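# Slide the red-taped fader knob to the tape mark

## Task

Move the knob of the fader that has red tape next to it until it sits level with the mark drawn on that tape, then release it, without shifting any of the other faders.

## Robot and tools

Robot: two arms, left_arm and right_arm, mounted on opposite sides of one table and facing each other. Each has six joints (waist, shoulder, elbow, wrist pitch, wrist yaw, wrist roll) plus a two-finger gripper. The names are labels only; they do not match left or right in any image.

Scene frame: origin at the table centre, table surface at z = +0.020 m, +z up. left_arm's base is on the +y side, right_arm's on the -y side. Gripper poses in results use this frame: end_effector_position in metres and end_effector_quat_wxyz, with linear (m/s) and angular (rad/s) velocities. That position is the point between the finger pads, roughly 3 to 4 cm short of the fingertips. The fingers extend along the gripper's +x axis and close along its y axis. Printed hand positions can be somewhat wrong, more so when the arm is stretched out.

Tool execute_actions. Argument actions is a list holding zero or one item. Empty list: nothing is commanded, current state is returned. An item with rows is a motion: rows is a list of 1 to 15 rows, and steps (1 to 15, default 15) is how many control steps of 1/30 s it lasts; row k is used on step k and the final row is held for any leftover steps. An item with only steps (up to 300) is a wait: no new command, returns after that many steps counted from the previous result. Optional pictures (true/false) chooses whether camera images come back; they do by default. A refused call moves nothing.

Each row is one flat list of 14 numbers covering both arms, always all 14 even if one arm stays still: left_arm waist, shoulder, elbow, wrist pitch, wrist yaw, wrist roll, opening, then right_arm in the same seven-number order. Joint values are absolute target angles in radians, in the same form as the Joint positions line, not offsets. Ranges per arm: waist -3.054 to 3.054, shoulder 0.000 to 3.142, elbow 0.000 to 2.356, wrist pitch -1.571 to 1.571, wrist yaw -1.571 to 1.571, wrist roll -3.142 to 3.142. A target more than 0.010 rad beyond a range end (and farther out than the current angle) gets the call refused; true ends may differ by up to 0.010 rad, and targets past them are clipped, with a "joint sent to its limit" note that may concern an earlier motion. Opening is an absolute value from -1 to 1: +1 fully open, empty fingers touch near -0.80, lower values add nothing. Full close takes at least about 0.5 s.

Motion limits: each step, a joint's target is capped to a lead over its measured angle of 0.211 rad (waist, shoulder, elbow), 0.213 (wrist pitch), 0.267 (wrist yaw), 0.228 (wrist roll). If the targets would move the gripper over 70 mm from where it is, all of that arm's targets are pulled back proportionally. So big moves need several calls. Friction may leave a joint short of its target, especially at long reach, and tiny changes may not register; read Joint positions after each move and correct.

The simulation keeps running while you compose a reply; arms continue toward the last row sent until they settle, are blocked, or a step is HELD. Only a fresh action makes them go further.

Result lines: the state line per arm as above. Joint positions and Joint velocities: one block per arm, six joints in order (rad, rad/s) then pad gap (m, m/s; 0.088 m means fully open). grip_measured: measured opening on the command scale; to keep hold of something, command below it (lower means a firmer squeeze). Readings can be off by about 1 mm, fixed per gripper. "joint command not followed": a clearance check altered or blocked joint targets on some steps, the rest still ran. HELD: on that step your row, fully or partly, was not applied. TORQUE FAULT: contact torque hit a joint's load limit (N m: waist 17.6, shoulder 21.8, elbow 21.7, wrist pitch 5.74, wrist yaw 5.72, wrist roll 5.36); the arm freezes 10 s and drops the rest of the call. MOTOR HOT from 50 °C; at 95 °C an OVER-TEMPERATURE FAULT holds the arm, and if it does not cool in 30 to 60 s the arm and gripper lose power and go limp. Holding loads heats motors.

Tool zoom_image: camera (one of cam_head_left, cam_head_right, cam_high, cam_low, cam_left_wrist, cam_right_wrist) and region [x0, y0, x1, y1] in pixels of that camera's last image, origin top-left, at most 504 by 504. All images are 504x504. Use it to read the tape mark against the knob.

Tool finished_scene: scene, the integer number of the current scene. Answering without a tool call ends everything.

Avoid: pushing anything off the table, bumping or nudging the other faders, arms touching or pressing each other (mounts included), slams, hard shoves, fast hard closes on the knob, and leaving the gripper on the knob. Occasionally an outside push may shift loose objects, so recheck before finishing. Move smoothly and stop promptly once the knob is aligned and released.

Each tool is called after "Emit:" as name(argument=value, ...), one argument or row to a line, values as JSON.

## Session

Emit:
execute_actions(
  actions=[],
)

Scene clock: 0.00 s of 4000.00 s.
left_arm: end_effector_position=(+0.2228, +0.3341, +0.2289) grip_measured=+0.829 end_effector_quat_wxyz=(+0.706, -0.375, +0.375, -0.469) end_effector_velocity=(+0.001, +0.002, -0.005) end_effector_angular_velocity=(+0.015, +0.021, +0.011) | right_arm: end_effector_position=(+0.0098, -0.1536, +0.4071) grip_measured=+0.840 end_effector_quat_wxyz=(+0.485, +0.025, -0.017, +0.874) end_effector_velocity=(+0.002, -0.000, -0.001) end_effector_angular_velocity=(+0.002, -0.007, -0.010)
Joint positions: left_arm=[ 1.038  1.089  0.076  0.81   0.489 -1.013  0.08 ] | right_arm=[-0.     0.854  0.655  0.258  0.    -0.006  0.08 ]
Joint velocities: left_arm=[ 0.002 -0.002 -0.002 -0.022 -0.007 -0.007 -0.   ] | right_arm=[-0.002 -0.007 -0.002 -0.007  0.007 -0.007  0.   ]
Motor temperatures (°C, as the motors report them): left_arm=[18 21 19 20 20 22] | right_arm=[20 19 20 20 21 19]
Heat: left arm: hottest wrist roll 22 °C (+0.0 °C/min); right arm: hottest wrist yaw 21 °C (+0.0 °C/min).

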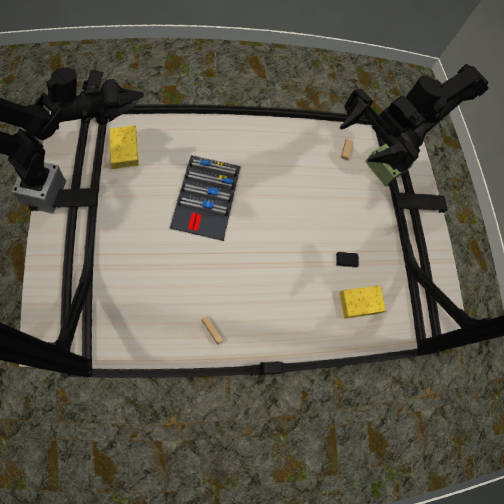

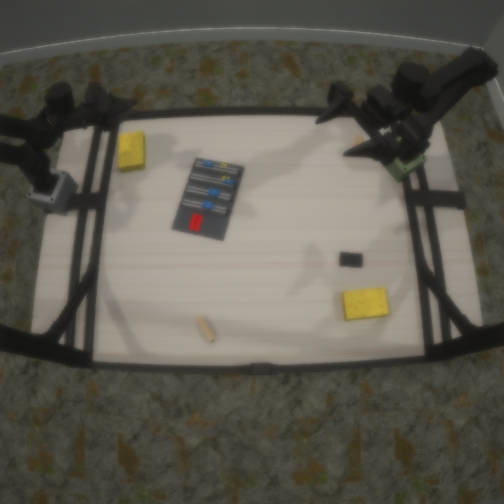

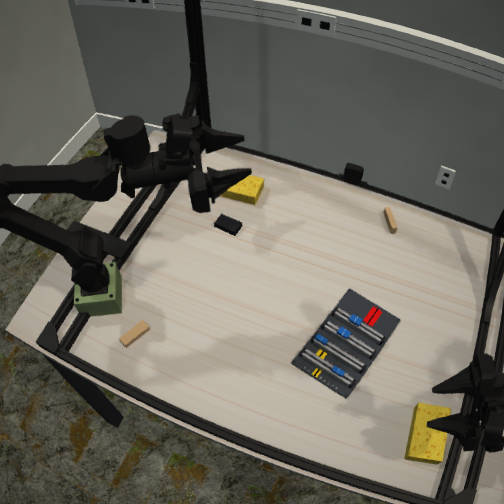

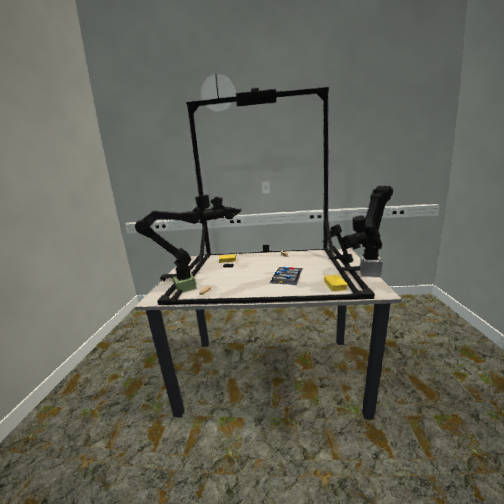

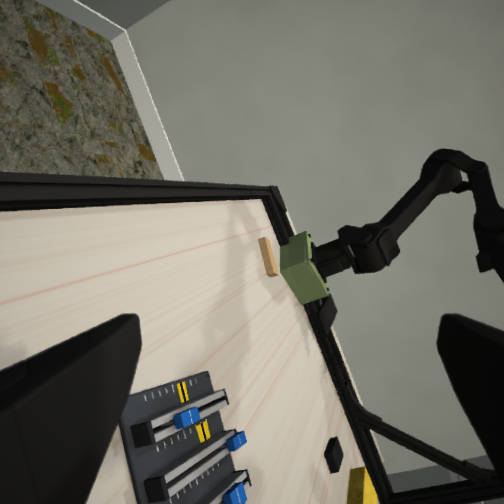

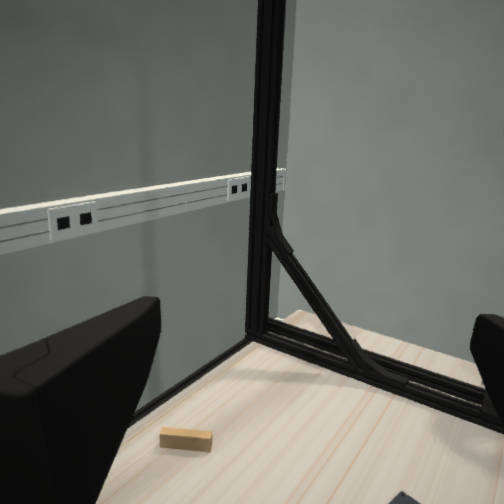

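Emit:
zoom_image(
  camera="cam_head_left",
  region=[150,145,260,255],
)

Emit:
zoom_image(
  camera="cam_high",
  region=[280,280,410,410],
)

Region (150, 145, 260, 255) of cam_head_left's 504x504 image, scaled by 4.582, with more detail than that image has.

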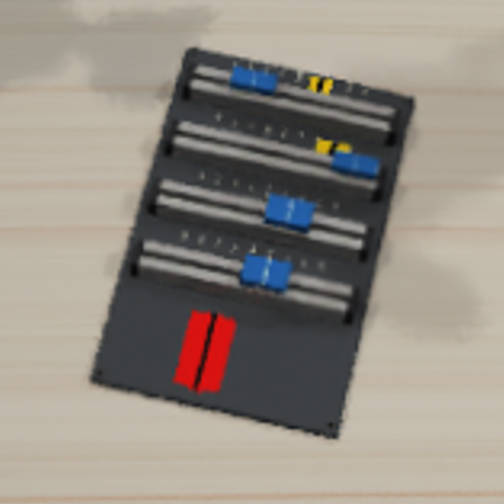

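Region (280, 280, 410, 410) of cam_high's 504x504 image, scaled by 3.877, with more detail than that image has.

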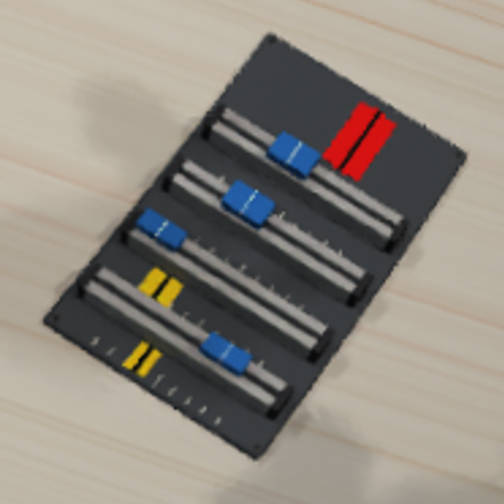

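Emit:
execute_actions(
  actions=[
    {"rows":[[1.038,1.089,0.076,0.81,0.489,-1.013,0.83,-0.35,1.88,1.0,0.03,0,0,-0.9]]},
  ],
  pictures=false,
)

Emit:
execute_actions(
  actions=[
    {"steps":60},
  ],
)

Scene clock: 20.37 s of 4000.00 s.
left_arm: end_effector_position=(+0.2227, +0.3341, +0.2287) grip_measured=+0.830 end_effector_quat_wxyz=(+0.706, -0.375, +0.375, -0.469) end_effector_velocity=(-0.001, +0.001, -0.006) end_effector_angular_velocity=(+0.018, +0.025, +0.006) | right_arm: end_effector_position=(+0.0836, +0.0073, +0.2704) grip_measured=-0.793 end_effector_quat_wxyz=(+0.608, -0.193, +0.154, +0.755) end_effector_velocity=(-0.014, +0.113, -0.579) end_effector_angular_velocity=(-1.364, -0.313, -0.010)
Joint positions: left_arm=[ 1.038  1.089  0.075  0.81   0.489 -1.013  0.08 ] | right_arm=[-0.343  1.52   0.984  0.036 -0.    -0.002  0.   ]
Joint velocities: left_arm=[-0.002  0.002 -0.002 -0.022 -0.007 -0.007 -0.   ] | right_arm=[-0.027  1.365  0.002 -0.037 -0.007 -0.022  0.001]
Motor temperatures (°C, as the motors report them): left_arm=[18 21 20 23 20 22] | right_arm=[20 19 23 23 21 19]
Heat: left arm: hottest wrist pitch 23 °C (+2.9 °C/min); right arm: hottest elbow 23 °C (+5.9 °C/min).
Steps of this call (steps 1 to 90: nothing new was sent; then 16.87 s passed at rest; steps 91 to 105: all 15 steps of this action). Readings (joint positions):
91: left_arm=[1.038 1.089 0.075 0.810 0.489 -1.013] | right_arm=[-0.013 0.871 0.673 0.230 -0.011 -0.006]
92: left_arm=[1.038 1.089 0.075 0.810 0.489 -1.013] | right_arm=[-0.058 0.909 0.718 0.176 -0.014 -0.006]
94: left_arm=[1.038 1.089 0.075 0.810 0.489 -1.013] | right_arm=[-0.156 1.008 0.814 0.115 -0.006 -0.005]
98: left_arm=[1.038 1.089 0.075 0.810 0.489 -1.013] | right_arm=[-0.304 1.200 0.951 0.065 0.000 -0.002]
105: the state above

Scene clock: 22.37 s of 4000.00 s.
left_arm: end_effector_position=(+0.2227, +0.3341, +0.2287) grip_measured=+0.830 end_effector_quat_wxyz=(+0.706, -0.375, +0.375, -0.469) end_effector_velocity=(-0.000, +0.001, -0.001) end_effector_angular_velocity=(+0.001, +0.008, +0.006) | right_arm: end_effector_position=(+0.0843, +0.0128, +0.1229) grip_measured=-0.793 end_effector_quat_wxyz=(+0.573, -0.321, +0.258, +0.709) end_effector_velocity=(+0.003, -0.002, -0.003) end_effector_angular_velocity=(-0.007, -0.023, -0.007)
Joint positions: left_arm=[ 1.038  1.089  0.075  0.81   0.489 -1.013  0.08 ] | right_arm=[-0.348  1.87   0.992  0.03  -0.    -0.002  0.   ]
Joint velocities: left_arm=[-0.002 -0.007 -0.002 -0.007 -0.007 -0.007 -0.   ] | right_arm=[ 0.002  0.002 -0.002 -0.007  0.022 -0.007 -0.   ]
Motor temperatures (°C, as the motors report them): left_arm=[18 21 21 23 20 22] | right_arm=[20 20 23 23 21 19]
Heat: left arm: hottest wrist pitch 23 °C (+2.7 °C/min); right arm: hottest elbow 23 °C (+5.4 °C/min).
Steps of this call (steps 1 to 30: the robot went on to your last target; steps 31 to 60: nothing new was sent). Readings (joint positions):
1: left_arm=[1.038 1.089 0.075 0.810 0.489 -1.013] | right_arm=[-0.344 1.565 0.984 0.036 -0.000 -0.002]
2: left_arm=[1.038 1.089 0.075 0.810 0.489 -1.013] | right_arm=[-0.345 1.610 0.985 0.035 -0.000 -0.002]
4: left_arm=[1.038 1.089 0.075 0.810 0.489 -1.013] | right_arm=[-0.346 1.700 0.985 0.034 -0.000 -0.002]
8: left_arm=[1.038 1.089 0.075 0.810 0.489 -1.013] | right_arm=[-0.347 1.841 0.987 0.023 -0.000 -0.002]
60: the state above
All arms were judged still, so your last target was given up. Only a new action makes them travel on or press farther. Fingers that are still opening or closing keep moving.

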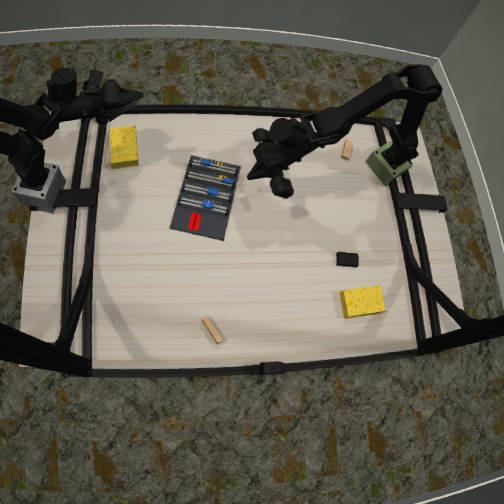

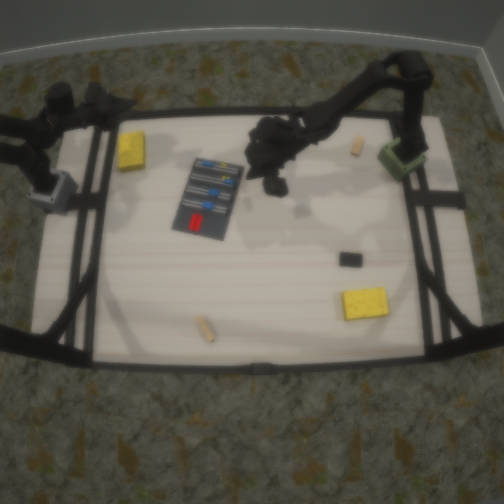

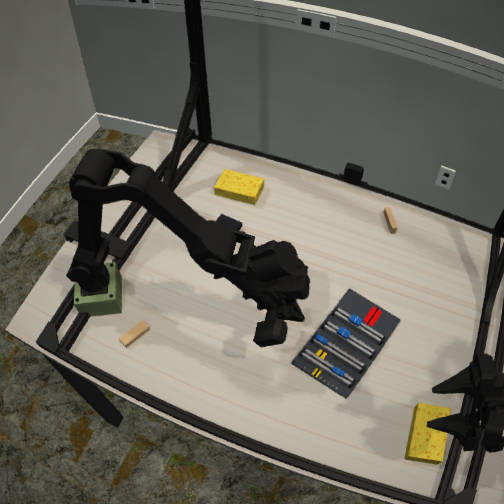

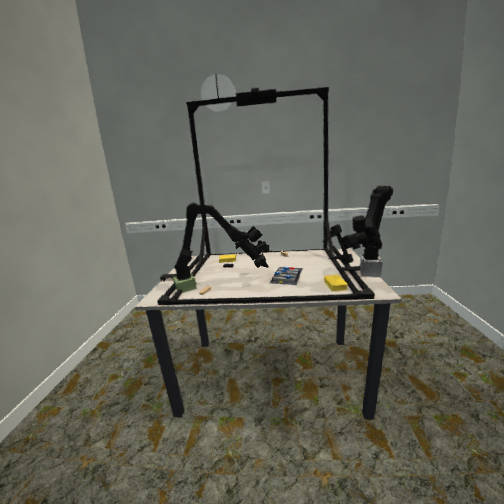

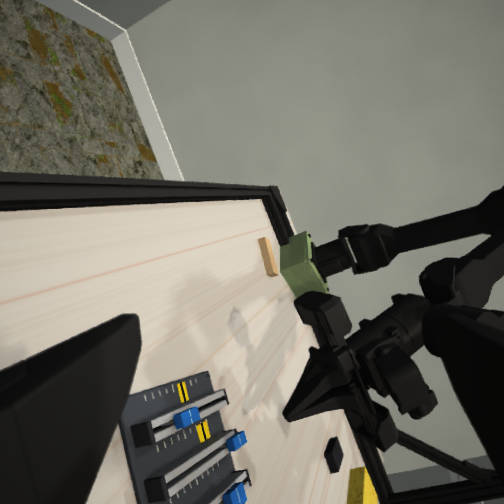

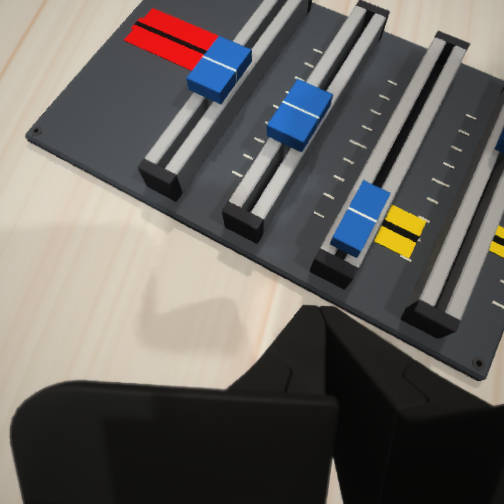

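Emit:
execute_actions(
  actions=[
    {"rows":[[1.038,1.089,0.076,0.81,0.489,-1.013,0.83,-0.3,1.9,1.2,0,0,0,-0.9],[1.038,1.089,0.076,0.81,0.489,-1.013,0.83,-0.3,1.9,1.2,0,0,0,-0.9],[1.038,1.089,0.076,0.81,0.489,-1.013,0.83,-0.26,2.26,1.56,-0.16,0,0,-0.9]]},
  ],
  pictures=false,
)

Emit:
execute_actions(
  actions=[
    {"steps":30},
  ],
)

Scene clock: 34.97 s of 4000.00 s.
left_arm: end_effector_position=(+0.2227, +0.3341, +0.2287) grip_measured=+0.830 end_effector_quat_wxyz=(+0.706, -0.375, +0.375, -0.469) end_effector_velocity=(-0.000, +0.001, -0.002) end_effector_angular_velocity=(+0.004, +0.011, +0.006) | right_arm: end_effector_position=(+0.0148, +0.1028, +0.1089) grip_measured=-0.793 end_effector_quat_wxyz=(+0.538, -0.340, +0.250, +0.730) end_effector_velocity=(-0.012, +0.066, +0.086) end_effector_angular_velocity=(+0.224, +0.060, +0.004)
Joint positions: left_arm=[ 1.038  1.089  0.075  0.81   0.489 -1.013  0.08 ] | right_arm=[-0.258  2.244  1.529 -0.157  0.001 -0.002  0.   ]
Joint velocities: left_arm=[-0.002 -0.002 -0.002 -0.007 -0.007 -0.007 -0.   ] | right_arm=[-0.017  0.002  0.242 -0.007 -0.007 -0.022  0.   ]
Motor temperatures (°C, as the motors report them): left_arm=[18 21 21 24 20 22] | right_arm=[20 22 24 24 21 19]
Heat: left arm: hottest wrist pitch 24 °C (+3.4 °C/min); right arm: hottest elbow 24 °C (+5.1 °C/min).
Steps of this call (steps 1 to 90: nothing new was sent; then 9.10 s passed at rest; steps 91 to 105: all 15 steps of this action). Readings (joint positions):
91: left_arm=[1.038 1.089 0.075 0.810 0.489 -1.013] | right_arm=[-0.346 1.872 1.010 0.015 -0.000 -0.002]
92: left_arm=[1.038 1.089 0.075 0.810 0.489 -1.013] | right_arm=[-0.340 1.882 1.044 0.000 -0.000 -0.002]
94: left_arm=[1.038 1.089 0.075 0.810 0.489 -1.013] | right_arm=[-0.314 1.951 1.156 -0.049 0.001 -0.002]
98: left_arm=[1.038 1.089 0.075 0.810 0.489 -1.013] | right_arm=[-0.263 2.135 1.385 -0.133 0.001 -0.002]
105: the state above

Scene clock: 35.97 s of 4000.00 s.
left_arm: end_effector_position=(+0.2227, +0.3341, +0.2287) grip_measured=+0.830 end_effector_quat_wxyz=(+0.706, -0.375, +0.375, -0.469) end_effector_velocity=(-0.001, +0.001, -0.002) end_effector_angular_velocity=(-0.002, +0.027, -0.001) | right_arm: end_effector_position=(+0.0135, +0.1078, +0.1157) grip_measured=-0.793 end_effector_quat_wxyz=(+0.540, -0.334, +0.245, +0.732) end_effector_velocity=(-0.001, -0.002, -0.001) end_effector_angular_velocity=(-0.010, +0.009, +0.018)
Joint positions: left_arm=[ 1.038  1.089  0.075  0.81   0.489 -1.013  0.08 ] | right_arm=[-0.258  2.244  1.549 -0.159  0.001 -0.002  0.   ]
Joint velocities: left_arm=[ 0.002 -0.002 -0.002 -0.007  0.007 -0.022  0.   ] | right_arm=[-0.002 -0.002 -0.002 -0.007 -0.022 -0.007 -0.   ]
Motor temperatures (°C, as the motors report them): left_arm=[18 21 21 24 20 22] | right_arm=[20 22 24 24 21 19]
Heat: left arm: hottest wrist pitch 24 °C (+3.3 °C/min); right arm: hottest elbow 24 °C (+5.0 °C/min).
Steps of this call (steps 1 to 30: the robot went on to your last target). Readings (joint positions):
1: left_arm=[1.038 1.089 0.075 0.810 0.489 -1.013] | right_arm=[-0.258 2.244 1.537 -0.157 0.001 -0.002]
2: left_arm=[1.038 1.089 0.075 0.810 0.489 -1.013] | right_arm=[-0.258 2.244 1.543 -0.157 0.001 -0.002]
4: left_arm=[1.038 1.089 0.075 0.810 0.489 -1.013] | right_arm=[-0.258 2.244 1.549 -0.157 0.001 -0.002]
8: left_arm=[1.038 1.089 0.075 0.810 0.489 -1.013] | right_arm=[-0.258 2.244 1.549 -0.159 0.001 -0.002]
30: the state above
All arms were judged still, so your last target was given up. Only a new action makes them travel on or press farther. Fingers that are still opening or closing keep moving.

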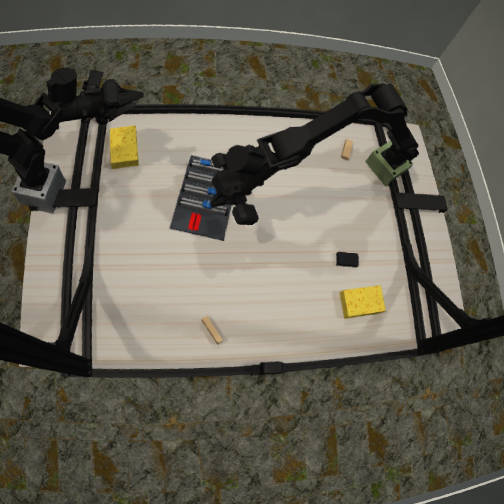

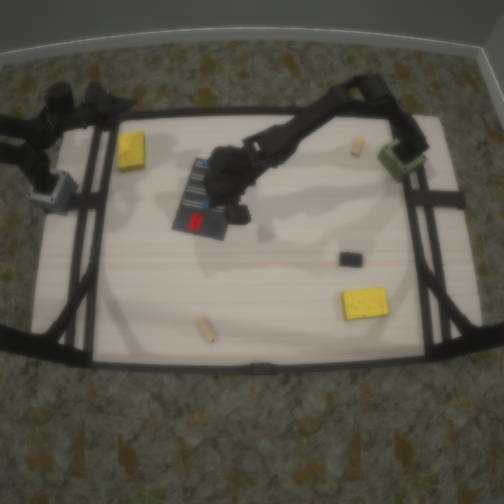

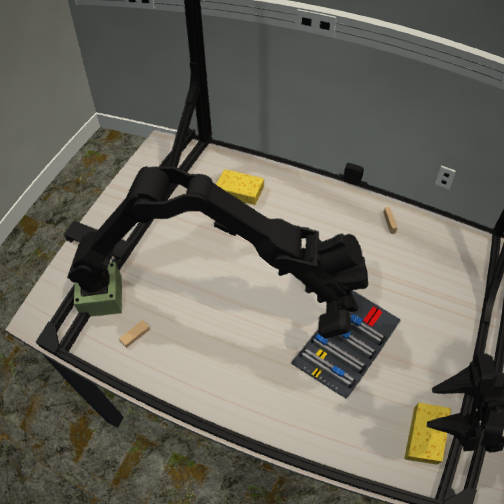

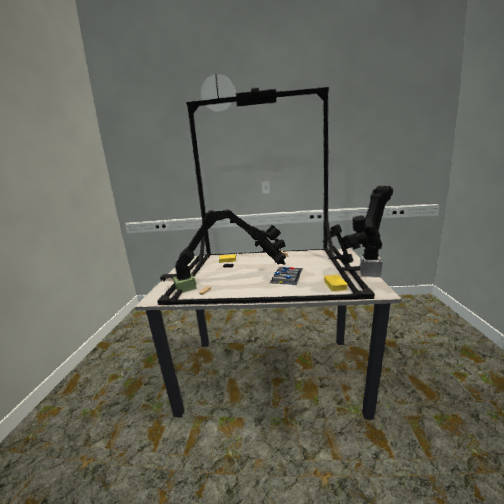

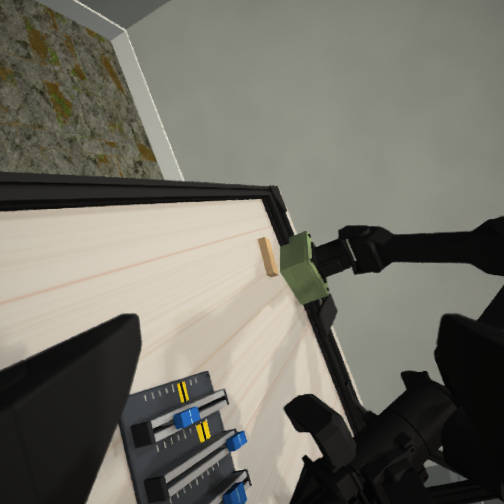

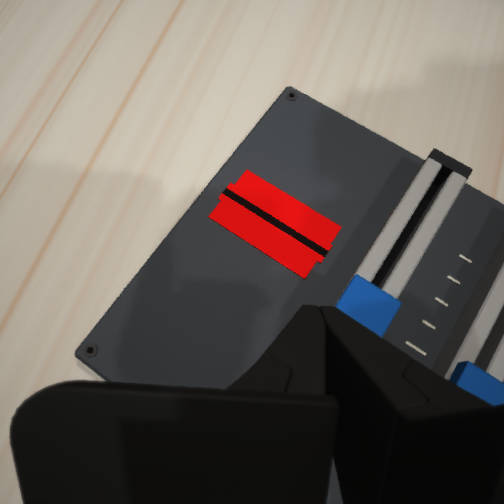

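Emit:
execute_actions(
  actions=[
    {"rows":[[1.038,1.089,0.076,0.81,0.489,-1.013,0.83,-0.27,2.25,1.48,-0.16,0,0,-0.9]]},
  ],
)

Emit:
zoom_image(
  camera="cam_low",
  region=[250,235,320,295],
)

Emit:
zoom_image(
  camera="cam_head_left",
  region=[165,165,255,255],
)

Scene clock: 44.87 s of 4000.00 s.
left_arm: end_effector_position=(+0.2227, +0.3341, +0.2287) grip_measured=+0.830 end_effector_quat_wxyz=(+0.706, -0.375, +0.375, -0.469) end_effector_velocity=(-0.002, -0.000, -0.002) end_effector_angular_velocity=(+0.006, -0.001, -0.011) | right_arm: end_effector_position=(+0.0243, +0.0930, +0.0936) grip_measured=-0.793 end_effector_quat_wxyz=(+0.537, -0.355, +0.264, +0.719) end_effector_velocity=(+0.001, -0.001, +0.002) end_effector_angular_velocity=(-0.005, +0.009, -0.004)
Joint positions: left_arm=[ 1.038  1.089  0.075  0.81   0.489 -1.013  0.08 ] | right_arm=[-0.269  2.245  1.49  -0.161  0.001 -0.002  0.   ]
Joint velocities: left_arm=[-0.002 -0.002 -0.002 -0.007  0.007  0.007 -0.   ] | right_arm=[-0.002 -0.007 -0.002 -0.007 -0.007  0.007 -0.   ]
Motor temperatures (°C, as the motors report them): left_arm=[18 21 21 25 20 22] | right_arm=[20 24 25 24 21 19]
Heat: left arm: hottest wrist pitch 25 °C (+4.0 °C/min); right arm: hottest elbow 25 °C (+5.3 °C/min).
Steps of this call (steps 1 to 90: nothing new was sent; then 5.40 s passed at rest; steps 91 to 105: all 15 steps of this action). Readings (joint positions):
91: left_arm=[1.038 1.089 0.075 0.810 0.489 -1.013] | right_arm=[-0.258 2.245 1.545 -0.158 0.001 -0.002]
92: left_arm=[1.038 1.089 0.075 0.810 0.489 -1.013] | right_arm=[-0.259 2.245 1.536 -0.156 0.001 -0.002]
94: left_arm=[1.038 1.089 0.075 0.810 0.489 -1.013] | right_arm=[-0.263 2.245 1.519 -0.156 0.001 -0.002]
98: left_arm=[1.038 1.089 0.075 0.810 0.489 -1.013] | right_arm=[-0.269 2.245 1.492 -0.162 0.001 -0.002]
105: the state above

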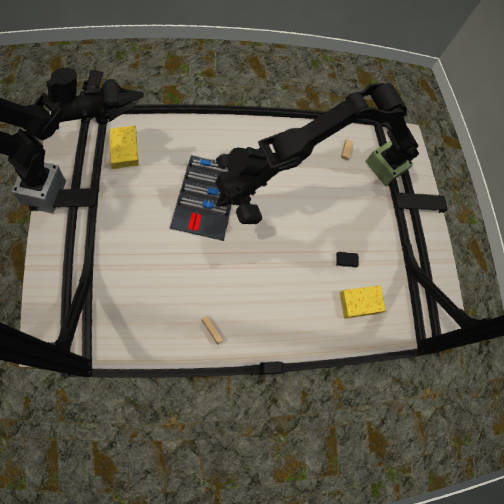

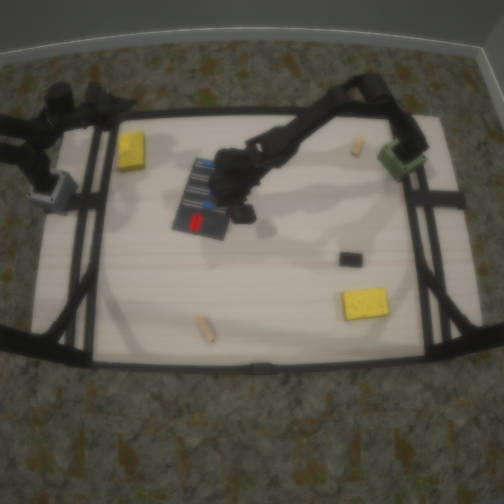

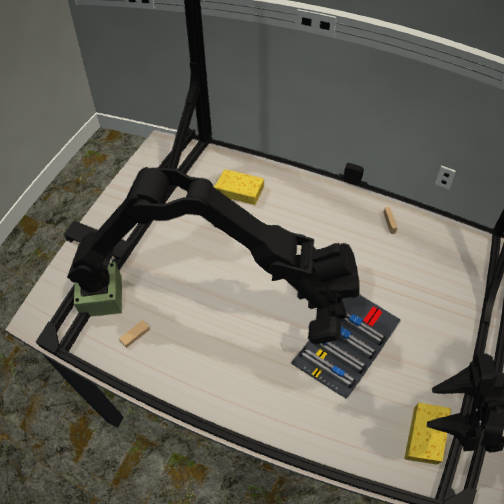

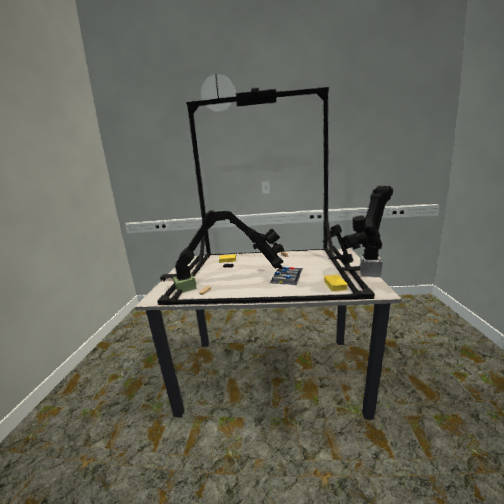

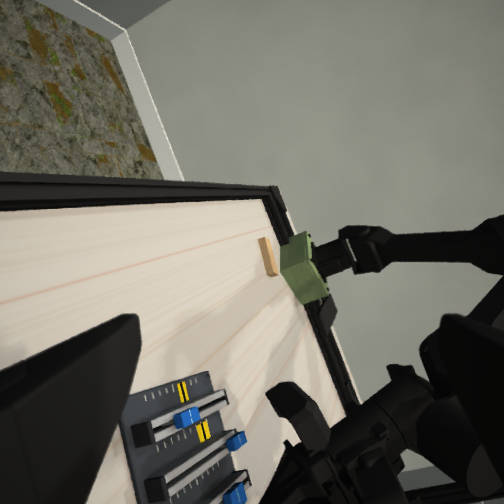

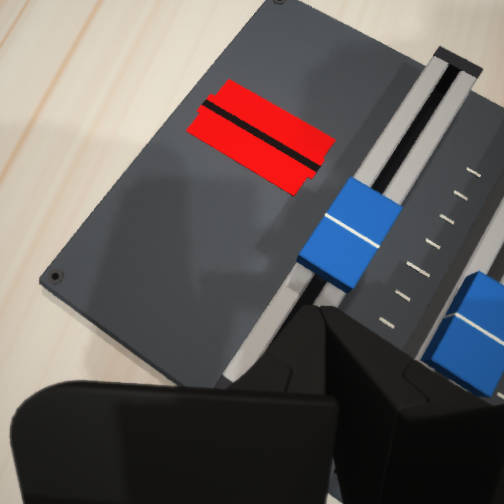

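Region (250, 235, 320, 295) of cam_low's 504x504 image, scaled by 7.200, with more detail than that image has; it fills the top 432 rows of this view, and the rest is white.

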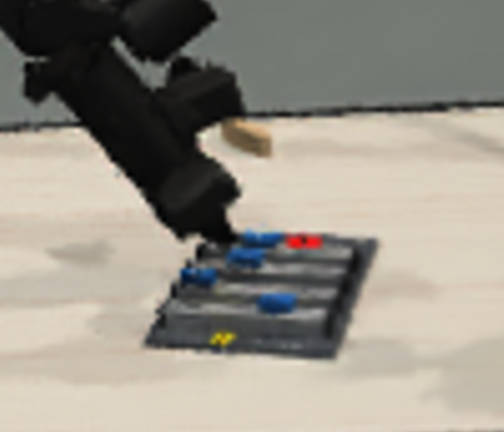

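Region (165, 165, 255, 255) of cam_head_left's 504x504 image, scaled by 5.600, with more detail than that image has.

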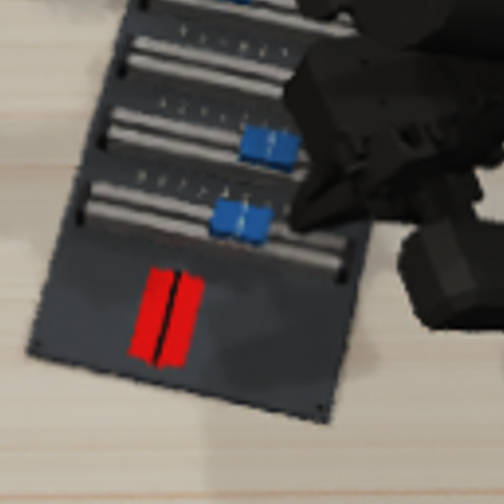

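Emit:
execute_actions(
  actions=[
    {"rows":[[1.038,1.089,0.076,0.81,0.489,-1.013,0.83,-0.27,2.29,1.49,-0.12,0,0,-0.9]]},
  ],
)

Emit:
zoom_image(
  camera="cam_head_left",
  region=[165,165,255,255],
)

Scene clock: 50.10 s of 4000.00 s.
left_arm: end_effector_position=(+0.2227, +0.3341, +0.2287) grip_measured=+0.830 end_effector_quat_wxyz=(+0.706, -0.375, +0.375, -0.469) end_effector_velocity=(+0.001, +0.001, -0.004) end_effector_angular_velocity=(+0.015, +0.021, +0.011) | right_arm: end_effector_position=(+0.0229, +0.0975, +0.0886) grip_measured=-0.793 end_effector_quat_wxyz=(+0.539, -0.348, +0.259, +0.722) end_effector_velocity=(+0.002, +0.001, +0.001) end_effector_angular_velocity=(+0.007, +0.001, -0.013)
Joint positions: left_arm=[ 1.038  1.089  0.075  0.81   0.489 -1.013  0.08 ] | right_arm=[-0.269  2.264  1.49  -0.122  0.001 -0.002  0.   ]
Joint velocities: left_arm=[ 0.002  0.002  0.002 -0.022 -0.007 -0.007 -0.   ] | right_arm=[-0.002 -0.002 -0.002  0.007  0.007  0.007 -0.   ]
Motor temperatures (°C, as the motors report them): left_arm=[18 21 22 25 20 22] | right_arm=[20 25 25 24 21 19]
Heat: left arm: hottest wrist pitch 25 °C (+3.6 °C/min); right arm: hottest shoulder 25 °C (+4.8 °C/min).
Steps of this call (steps 1 to 15: the robot went on to your last target; steps 16 to 90: nothing new was sent; then 1.73 s passed at rest; steps 91 to 105: all 15 steps of this action). Readings (joint positions):
91: left_arm=[1.038 1.089 0.075 0.810 0.489 -1.013] | right_arm=[-0.269 2.247 1.490 -0.157 0.001 -0.002]
92: left_arm=[1.038 1.089 0.075 0.810 0.489 -1.013] | right_arm=[-0.269 2.251 1.490 -0.145 0.001 -0.002]
94: left_arm=[1.038 1.089 0.075 0.810 0.489 -1.013] | right_arm=[-0.269 2.258 1.490 -0.133 0.001 -0.002]
98: left_arm=[1.038 1.089 0.075 0.810 0.489 -1.013] | right_arm=[-0.269 2.264 1.490 -0.125 0.001 -0.002]
105: the state above

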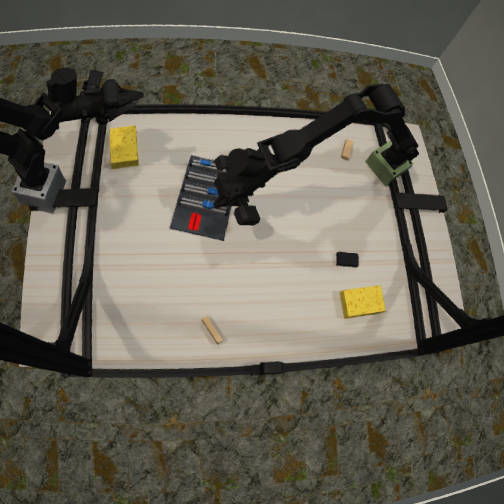

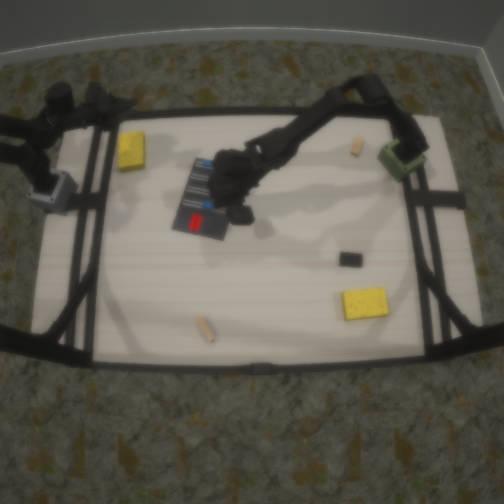

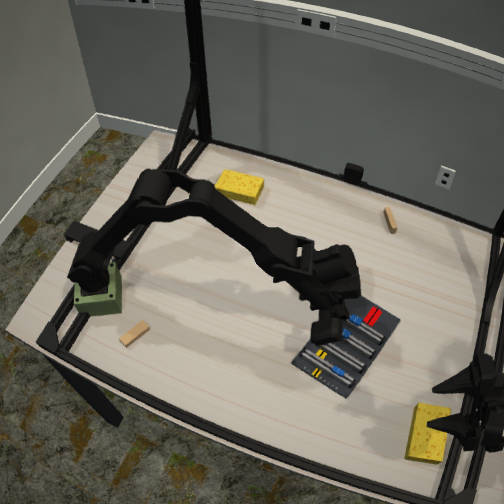

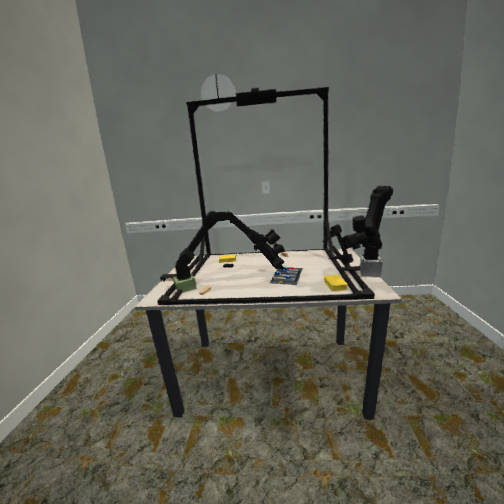

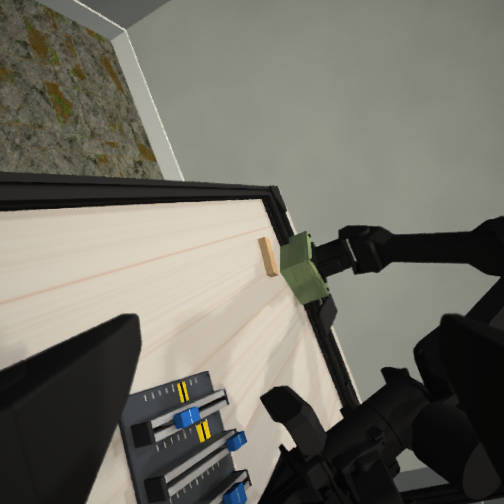

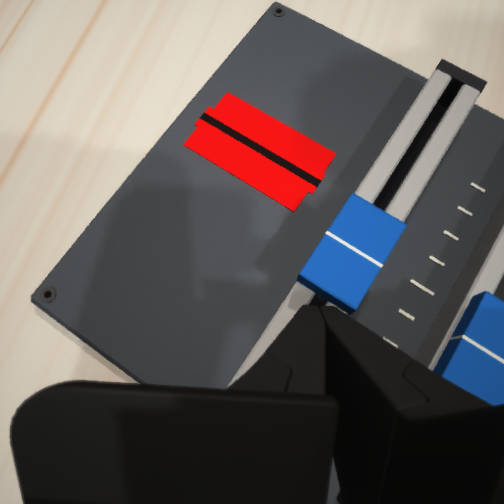

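Region (165, 165, 255, 255) of cam_head_left's 504x504 image, scaled by 5.600, with more detail than that image has.

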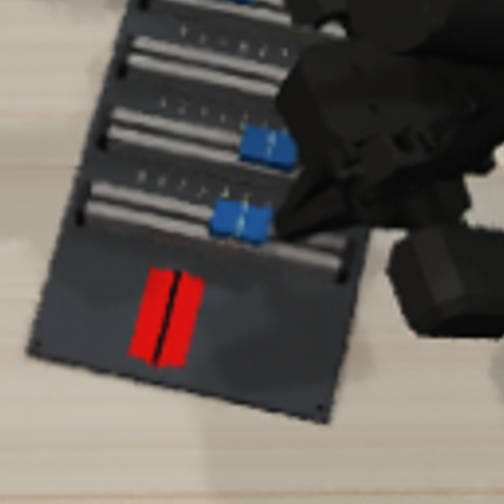

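Emit:
execute_actions(
  actions=[
    {"rows":[[1.038,1.089,0.076,0.81,0.489,-1.013,0.83,-0.27,2.312,1.49,-0.12,0,0,-0.9]]},
  ],
)

Scene clock: 53.33 s of 4000.00 s.
left_arm: end_effector_position=(+0.2227, +0.3341, +0.2287) grip_measured=+0.830 end_effector_quat_wxyz=(+0.706, -0.375, +0.375, -0.469) end_effector_velocity=(-0.001, +0.001, -0.000) end_effector_angular_velocity=(+0.003, -0.004, -0.006) | right_arm: end_effector_position=(+0.0230, +0.0973, +0.0859) grip_measured=-0.793 end_effector_quat_wxyz=(+0.539, -0.350, +0.260, +0.721) end_effector_velocity=(-0.001, -0.005, -0.003) end_effector_angular_velocity=(-0.025, +0.006, +0.017)
Joint positions: left_arm=[ 1.038  1.089  0.075  0.81   0.489 -1.013  0.08 ] | right_arm=[-0.269  2.27   1.49  -0.121  0.001 -0.002  0.   ]
Joint velocities: left_arm=[ 0.002 -0.007 -0.002 -0.007  0.007  0.007 -0.   ] | right_arm=[-0.002 -0.002 -0.002 -0.022 -0.022 -0.007 -0.   ]
Motor temperatures (°C, as the motors report them): left_arm=[18 21 22 25 20 22] | right_arm=[20 26 25 24 21 19]
Heat: left arm: hottest wrist pitch 25 °C (+3.4 °C/min); right arm: hottest shoulder 26 °C (+5.6 °C/min).
Steps of this call (steps 1 to 15: the robot went on to your last target; steps 16 to 82: nothing new was sent; steps 83 to 97: all 15 steps of this action). Readings (joint positions):
83: left_arm=[1.038 1.089 0.075 0.810 0.489 -1.013] | right_arm=[-0.269 2.267 1.490 -0.122 0.001 -0.002]
84: left_arm=[1.038 1.089 0.075 0.810 0.489 -1.013] | right_arm=[-0.269 2.269 1.490 -0.121 0.001 -0.002]
86: left_arm=[1.038 1.089 0.075 0.810 0.489 -1.013] | right_arm=[-0.269 2.270 1.490 -0.121 0.001 -0.002]
90: left_arm=[1.038 1.089 0.075 0.810 0.489 -1.013] | right_arm=[-0.269 2.270 1.490 -0.121 0.001 -0.002]
97: the state above

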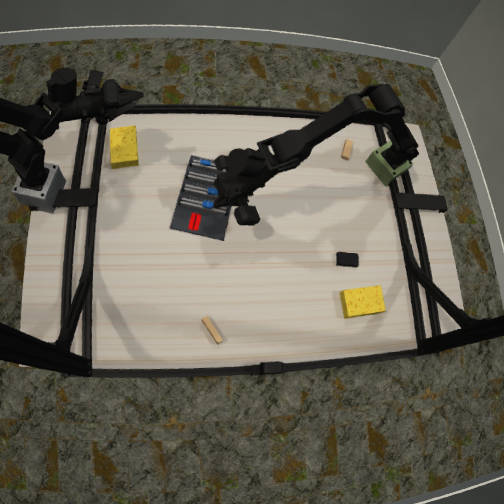

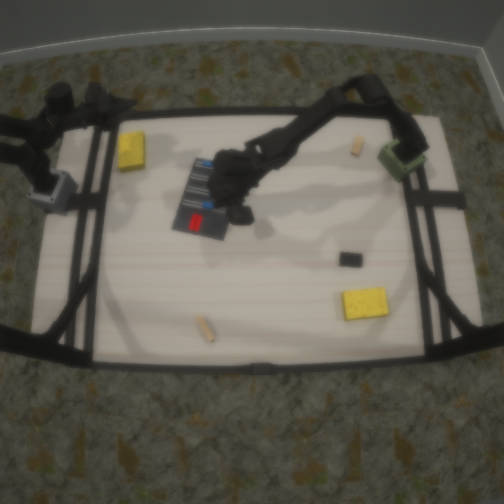

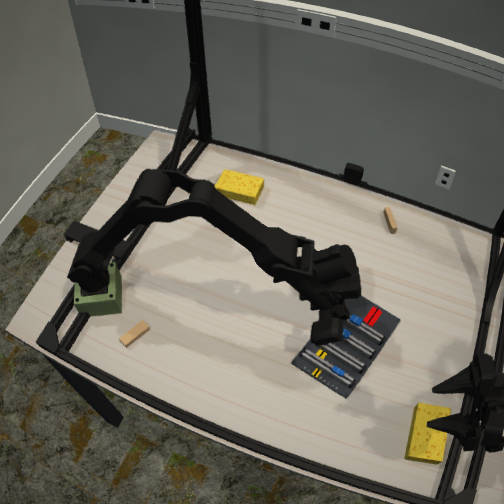

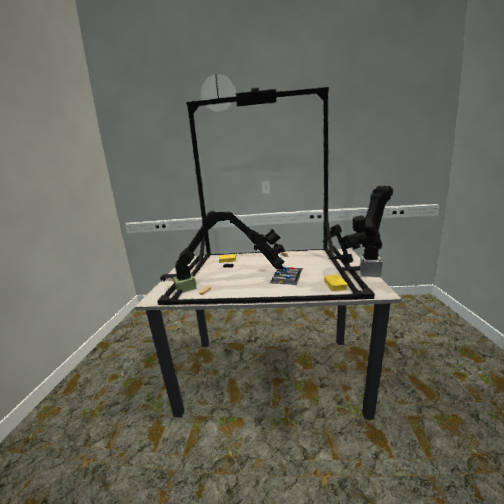

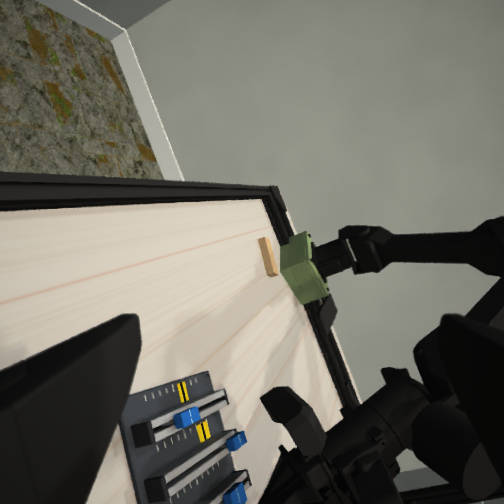

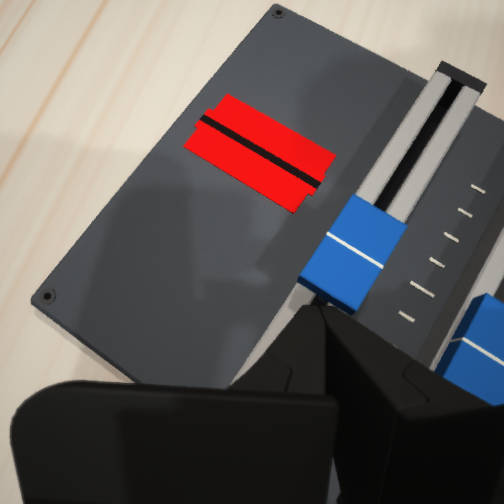

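Emit:
execute_actions(
  actions=[
    {"rows":[[1.038,1.089,0.076,0.81,0.489,-1.013,0.83,-0.276,2.30,1.49,-0.1,0,0,-0.9],[1.038,1.089,0.076,0.81,0.489,-1.013,0.83,-0.278,2.304,1.49,-0.085,0,0,-0.9],[1.038,1.089,0.076,0.81,0.489,-1.013,0.83,-0.281,2.308,1.49,-0.07,0,0,-0.9],[1.038,1.089,0.076,0.81,0.489,-1.013,0.83,-0.284,2.312,1.49,-0.055,0,0,-0.9],[1.038,1.089,0.076,0.81,0.489,-1.013,0.83,-0.287,2.316,1.49,-0.04,0,0,-0.9],[1.038,1.089,0.076,0.81,0.489,-1.013,0.83,-0.29,2.32,1.49,-0.025,0,0,-0.9]]},
  ],
)

Emit:
zoom_image(
  camera="cam_head_left",
  region=[165,165,255,255],
)

Scene clock: 61.87 s of 4000.00 s.
left_arm: end_effector_position=(+0.2227, +0.3341, +0.2287) grip_measured=+0.830 end_effector_quat_wxyz=(+0.706, -0.375, +0.375, -0.469) end_effector_velocity=(-0.002, -0.001, +0.000) end_effector_angular_velocity=(-0.009, +0.020, -0.006) | right_arm: end_effector_position=(+0.0269, +0.1123, +0.0878) grip_measured=-0.793 end_effector_quat_wxyz=(+0.551, -0.321, +0.244, +0.731) end_effector_velocity=(+0.002, +0.001, +0.002) end_effector_angular_velocity=(+0.010, -0.008, -0.002)
Joint positions: left_arm=[ 1.038  1.089  0.075  0.81   0.489 -1.013  0.08 ] | right_arm=[-0.285  2.292  1.49  -0.028 -0.005 -0.001  0.   ]
Joint velocities: left_arm=[-0.002  0.002 -0.002  0.007  0.007 -0.022 -0.   ] | right_arm=[-0.002 -0.002 -0.002  0.007  0.007 -0.007 -0.   ]
Motor temperatures (°C, as the motors report them): left_arm=[18 21 22 26 20 22] | right_arm=[20 25 25 24 21 19]
Heat: left arm: hottest wrist pitch 26 °C (+4.0 °C/min); right arm: hottest shoulder 25 °C (+4.0 °C/min).
Steps of this call (steps 1 to 15: the robot went on to your last target; steps 16 to 90: nothing new was sent; then 5.03 s passed at rest; steps 91 to 105: all 15 steps of this action). Readings (joint positions):
91: left_arm=[1.038 1.089 0.075 0.810 0.489 -1.013] | right_arm=[-0.269 2.271 1.490 -0.119 0.001 -0.001]
92: left_arm=[1.038 1.089 0.075 0.810 0.489 -1.013] | right_arm=[-0.269 2.271 1.490 -0.111 0.001 -0.001]
94: left_arm=[1.038 1.089 0.075 0.810 0.489 -1.013] | right_arm=[-0.272 2.275 1.490 -0.089 0.000 -0.001]
98: left_arm=[1.038 1.089 0.075 0.810 0.489 -1.013] | right_arm=[-0.281 2.287 1.490 -0.044 -0.006 -0.001]
105: the state above

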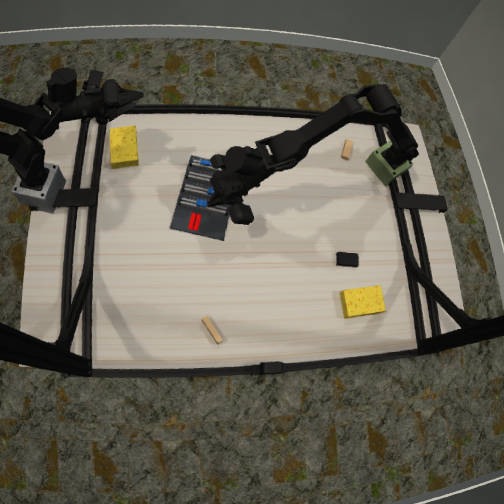

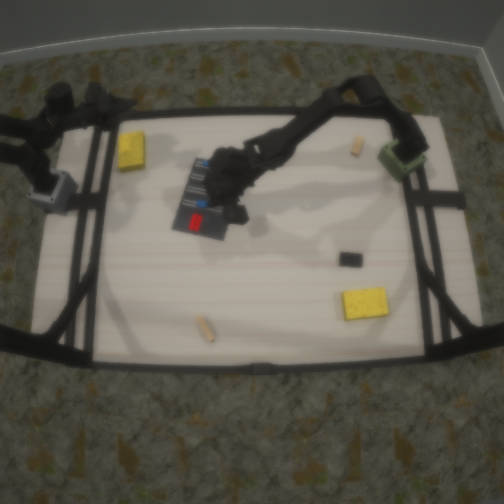

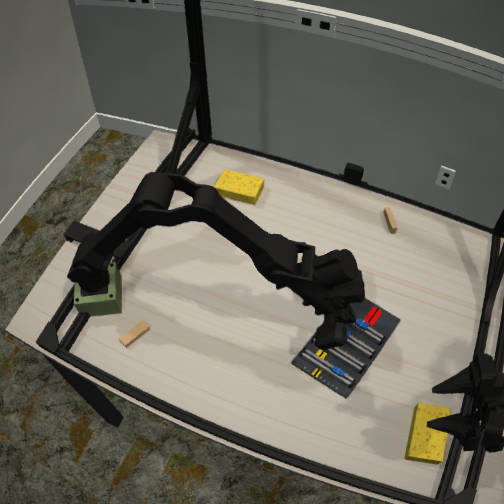

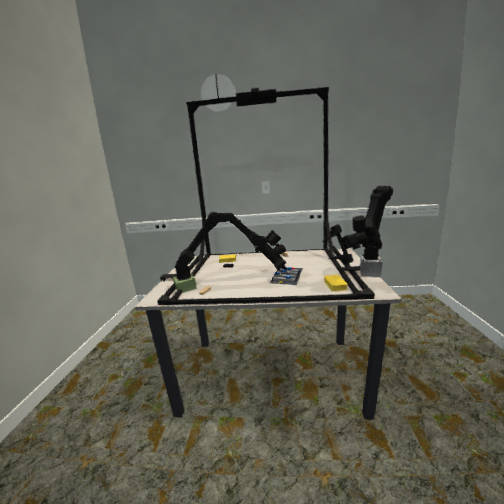

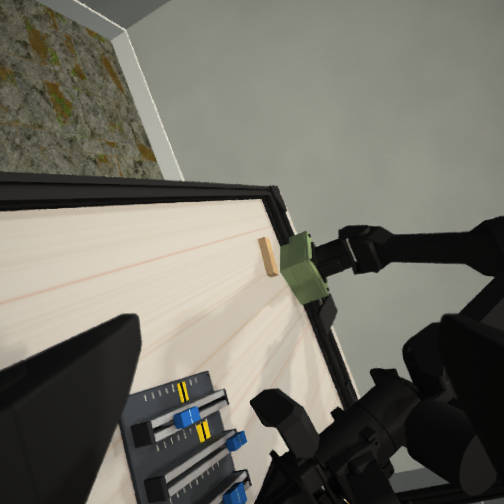

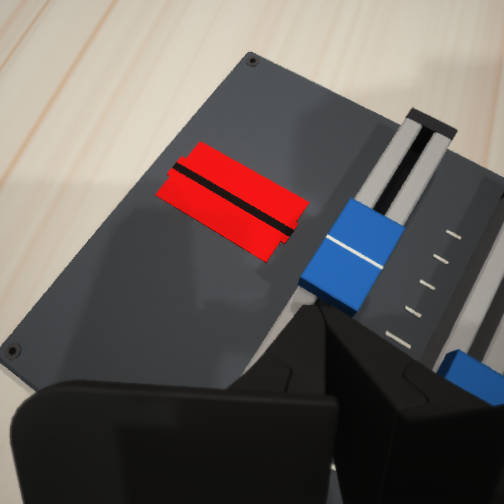

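Region (165, 165, 255, 255) of cam_head_left's 504x504 image, scaled by 5.600, with more detail than that image has.

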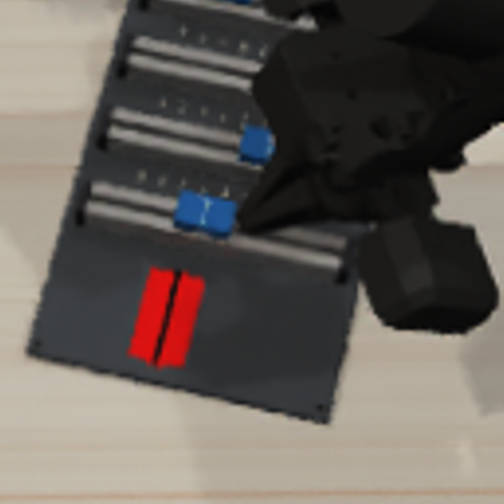

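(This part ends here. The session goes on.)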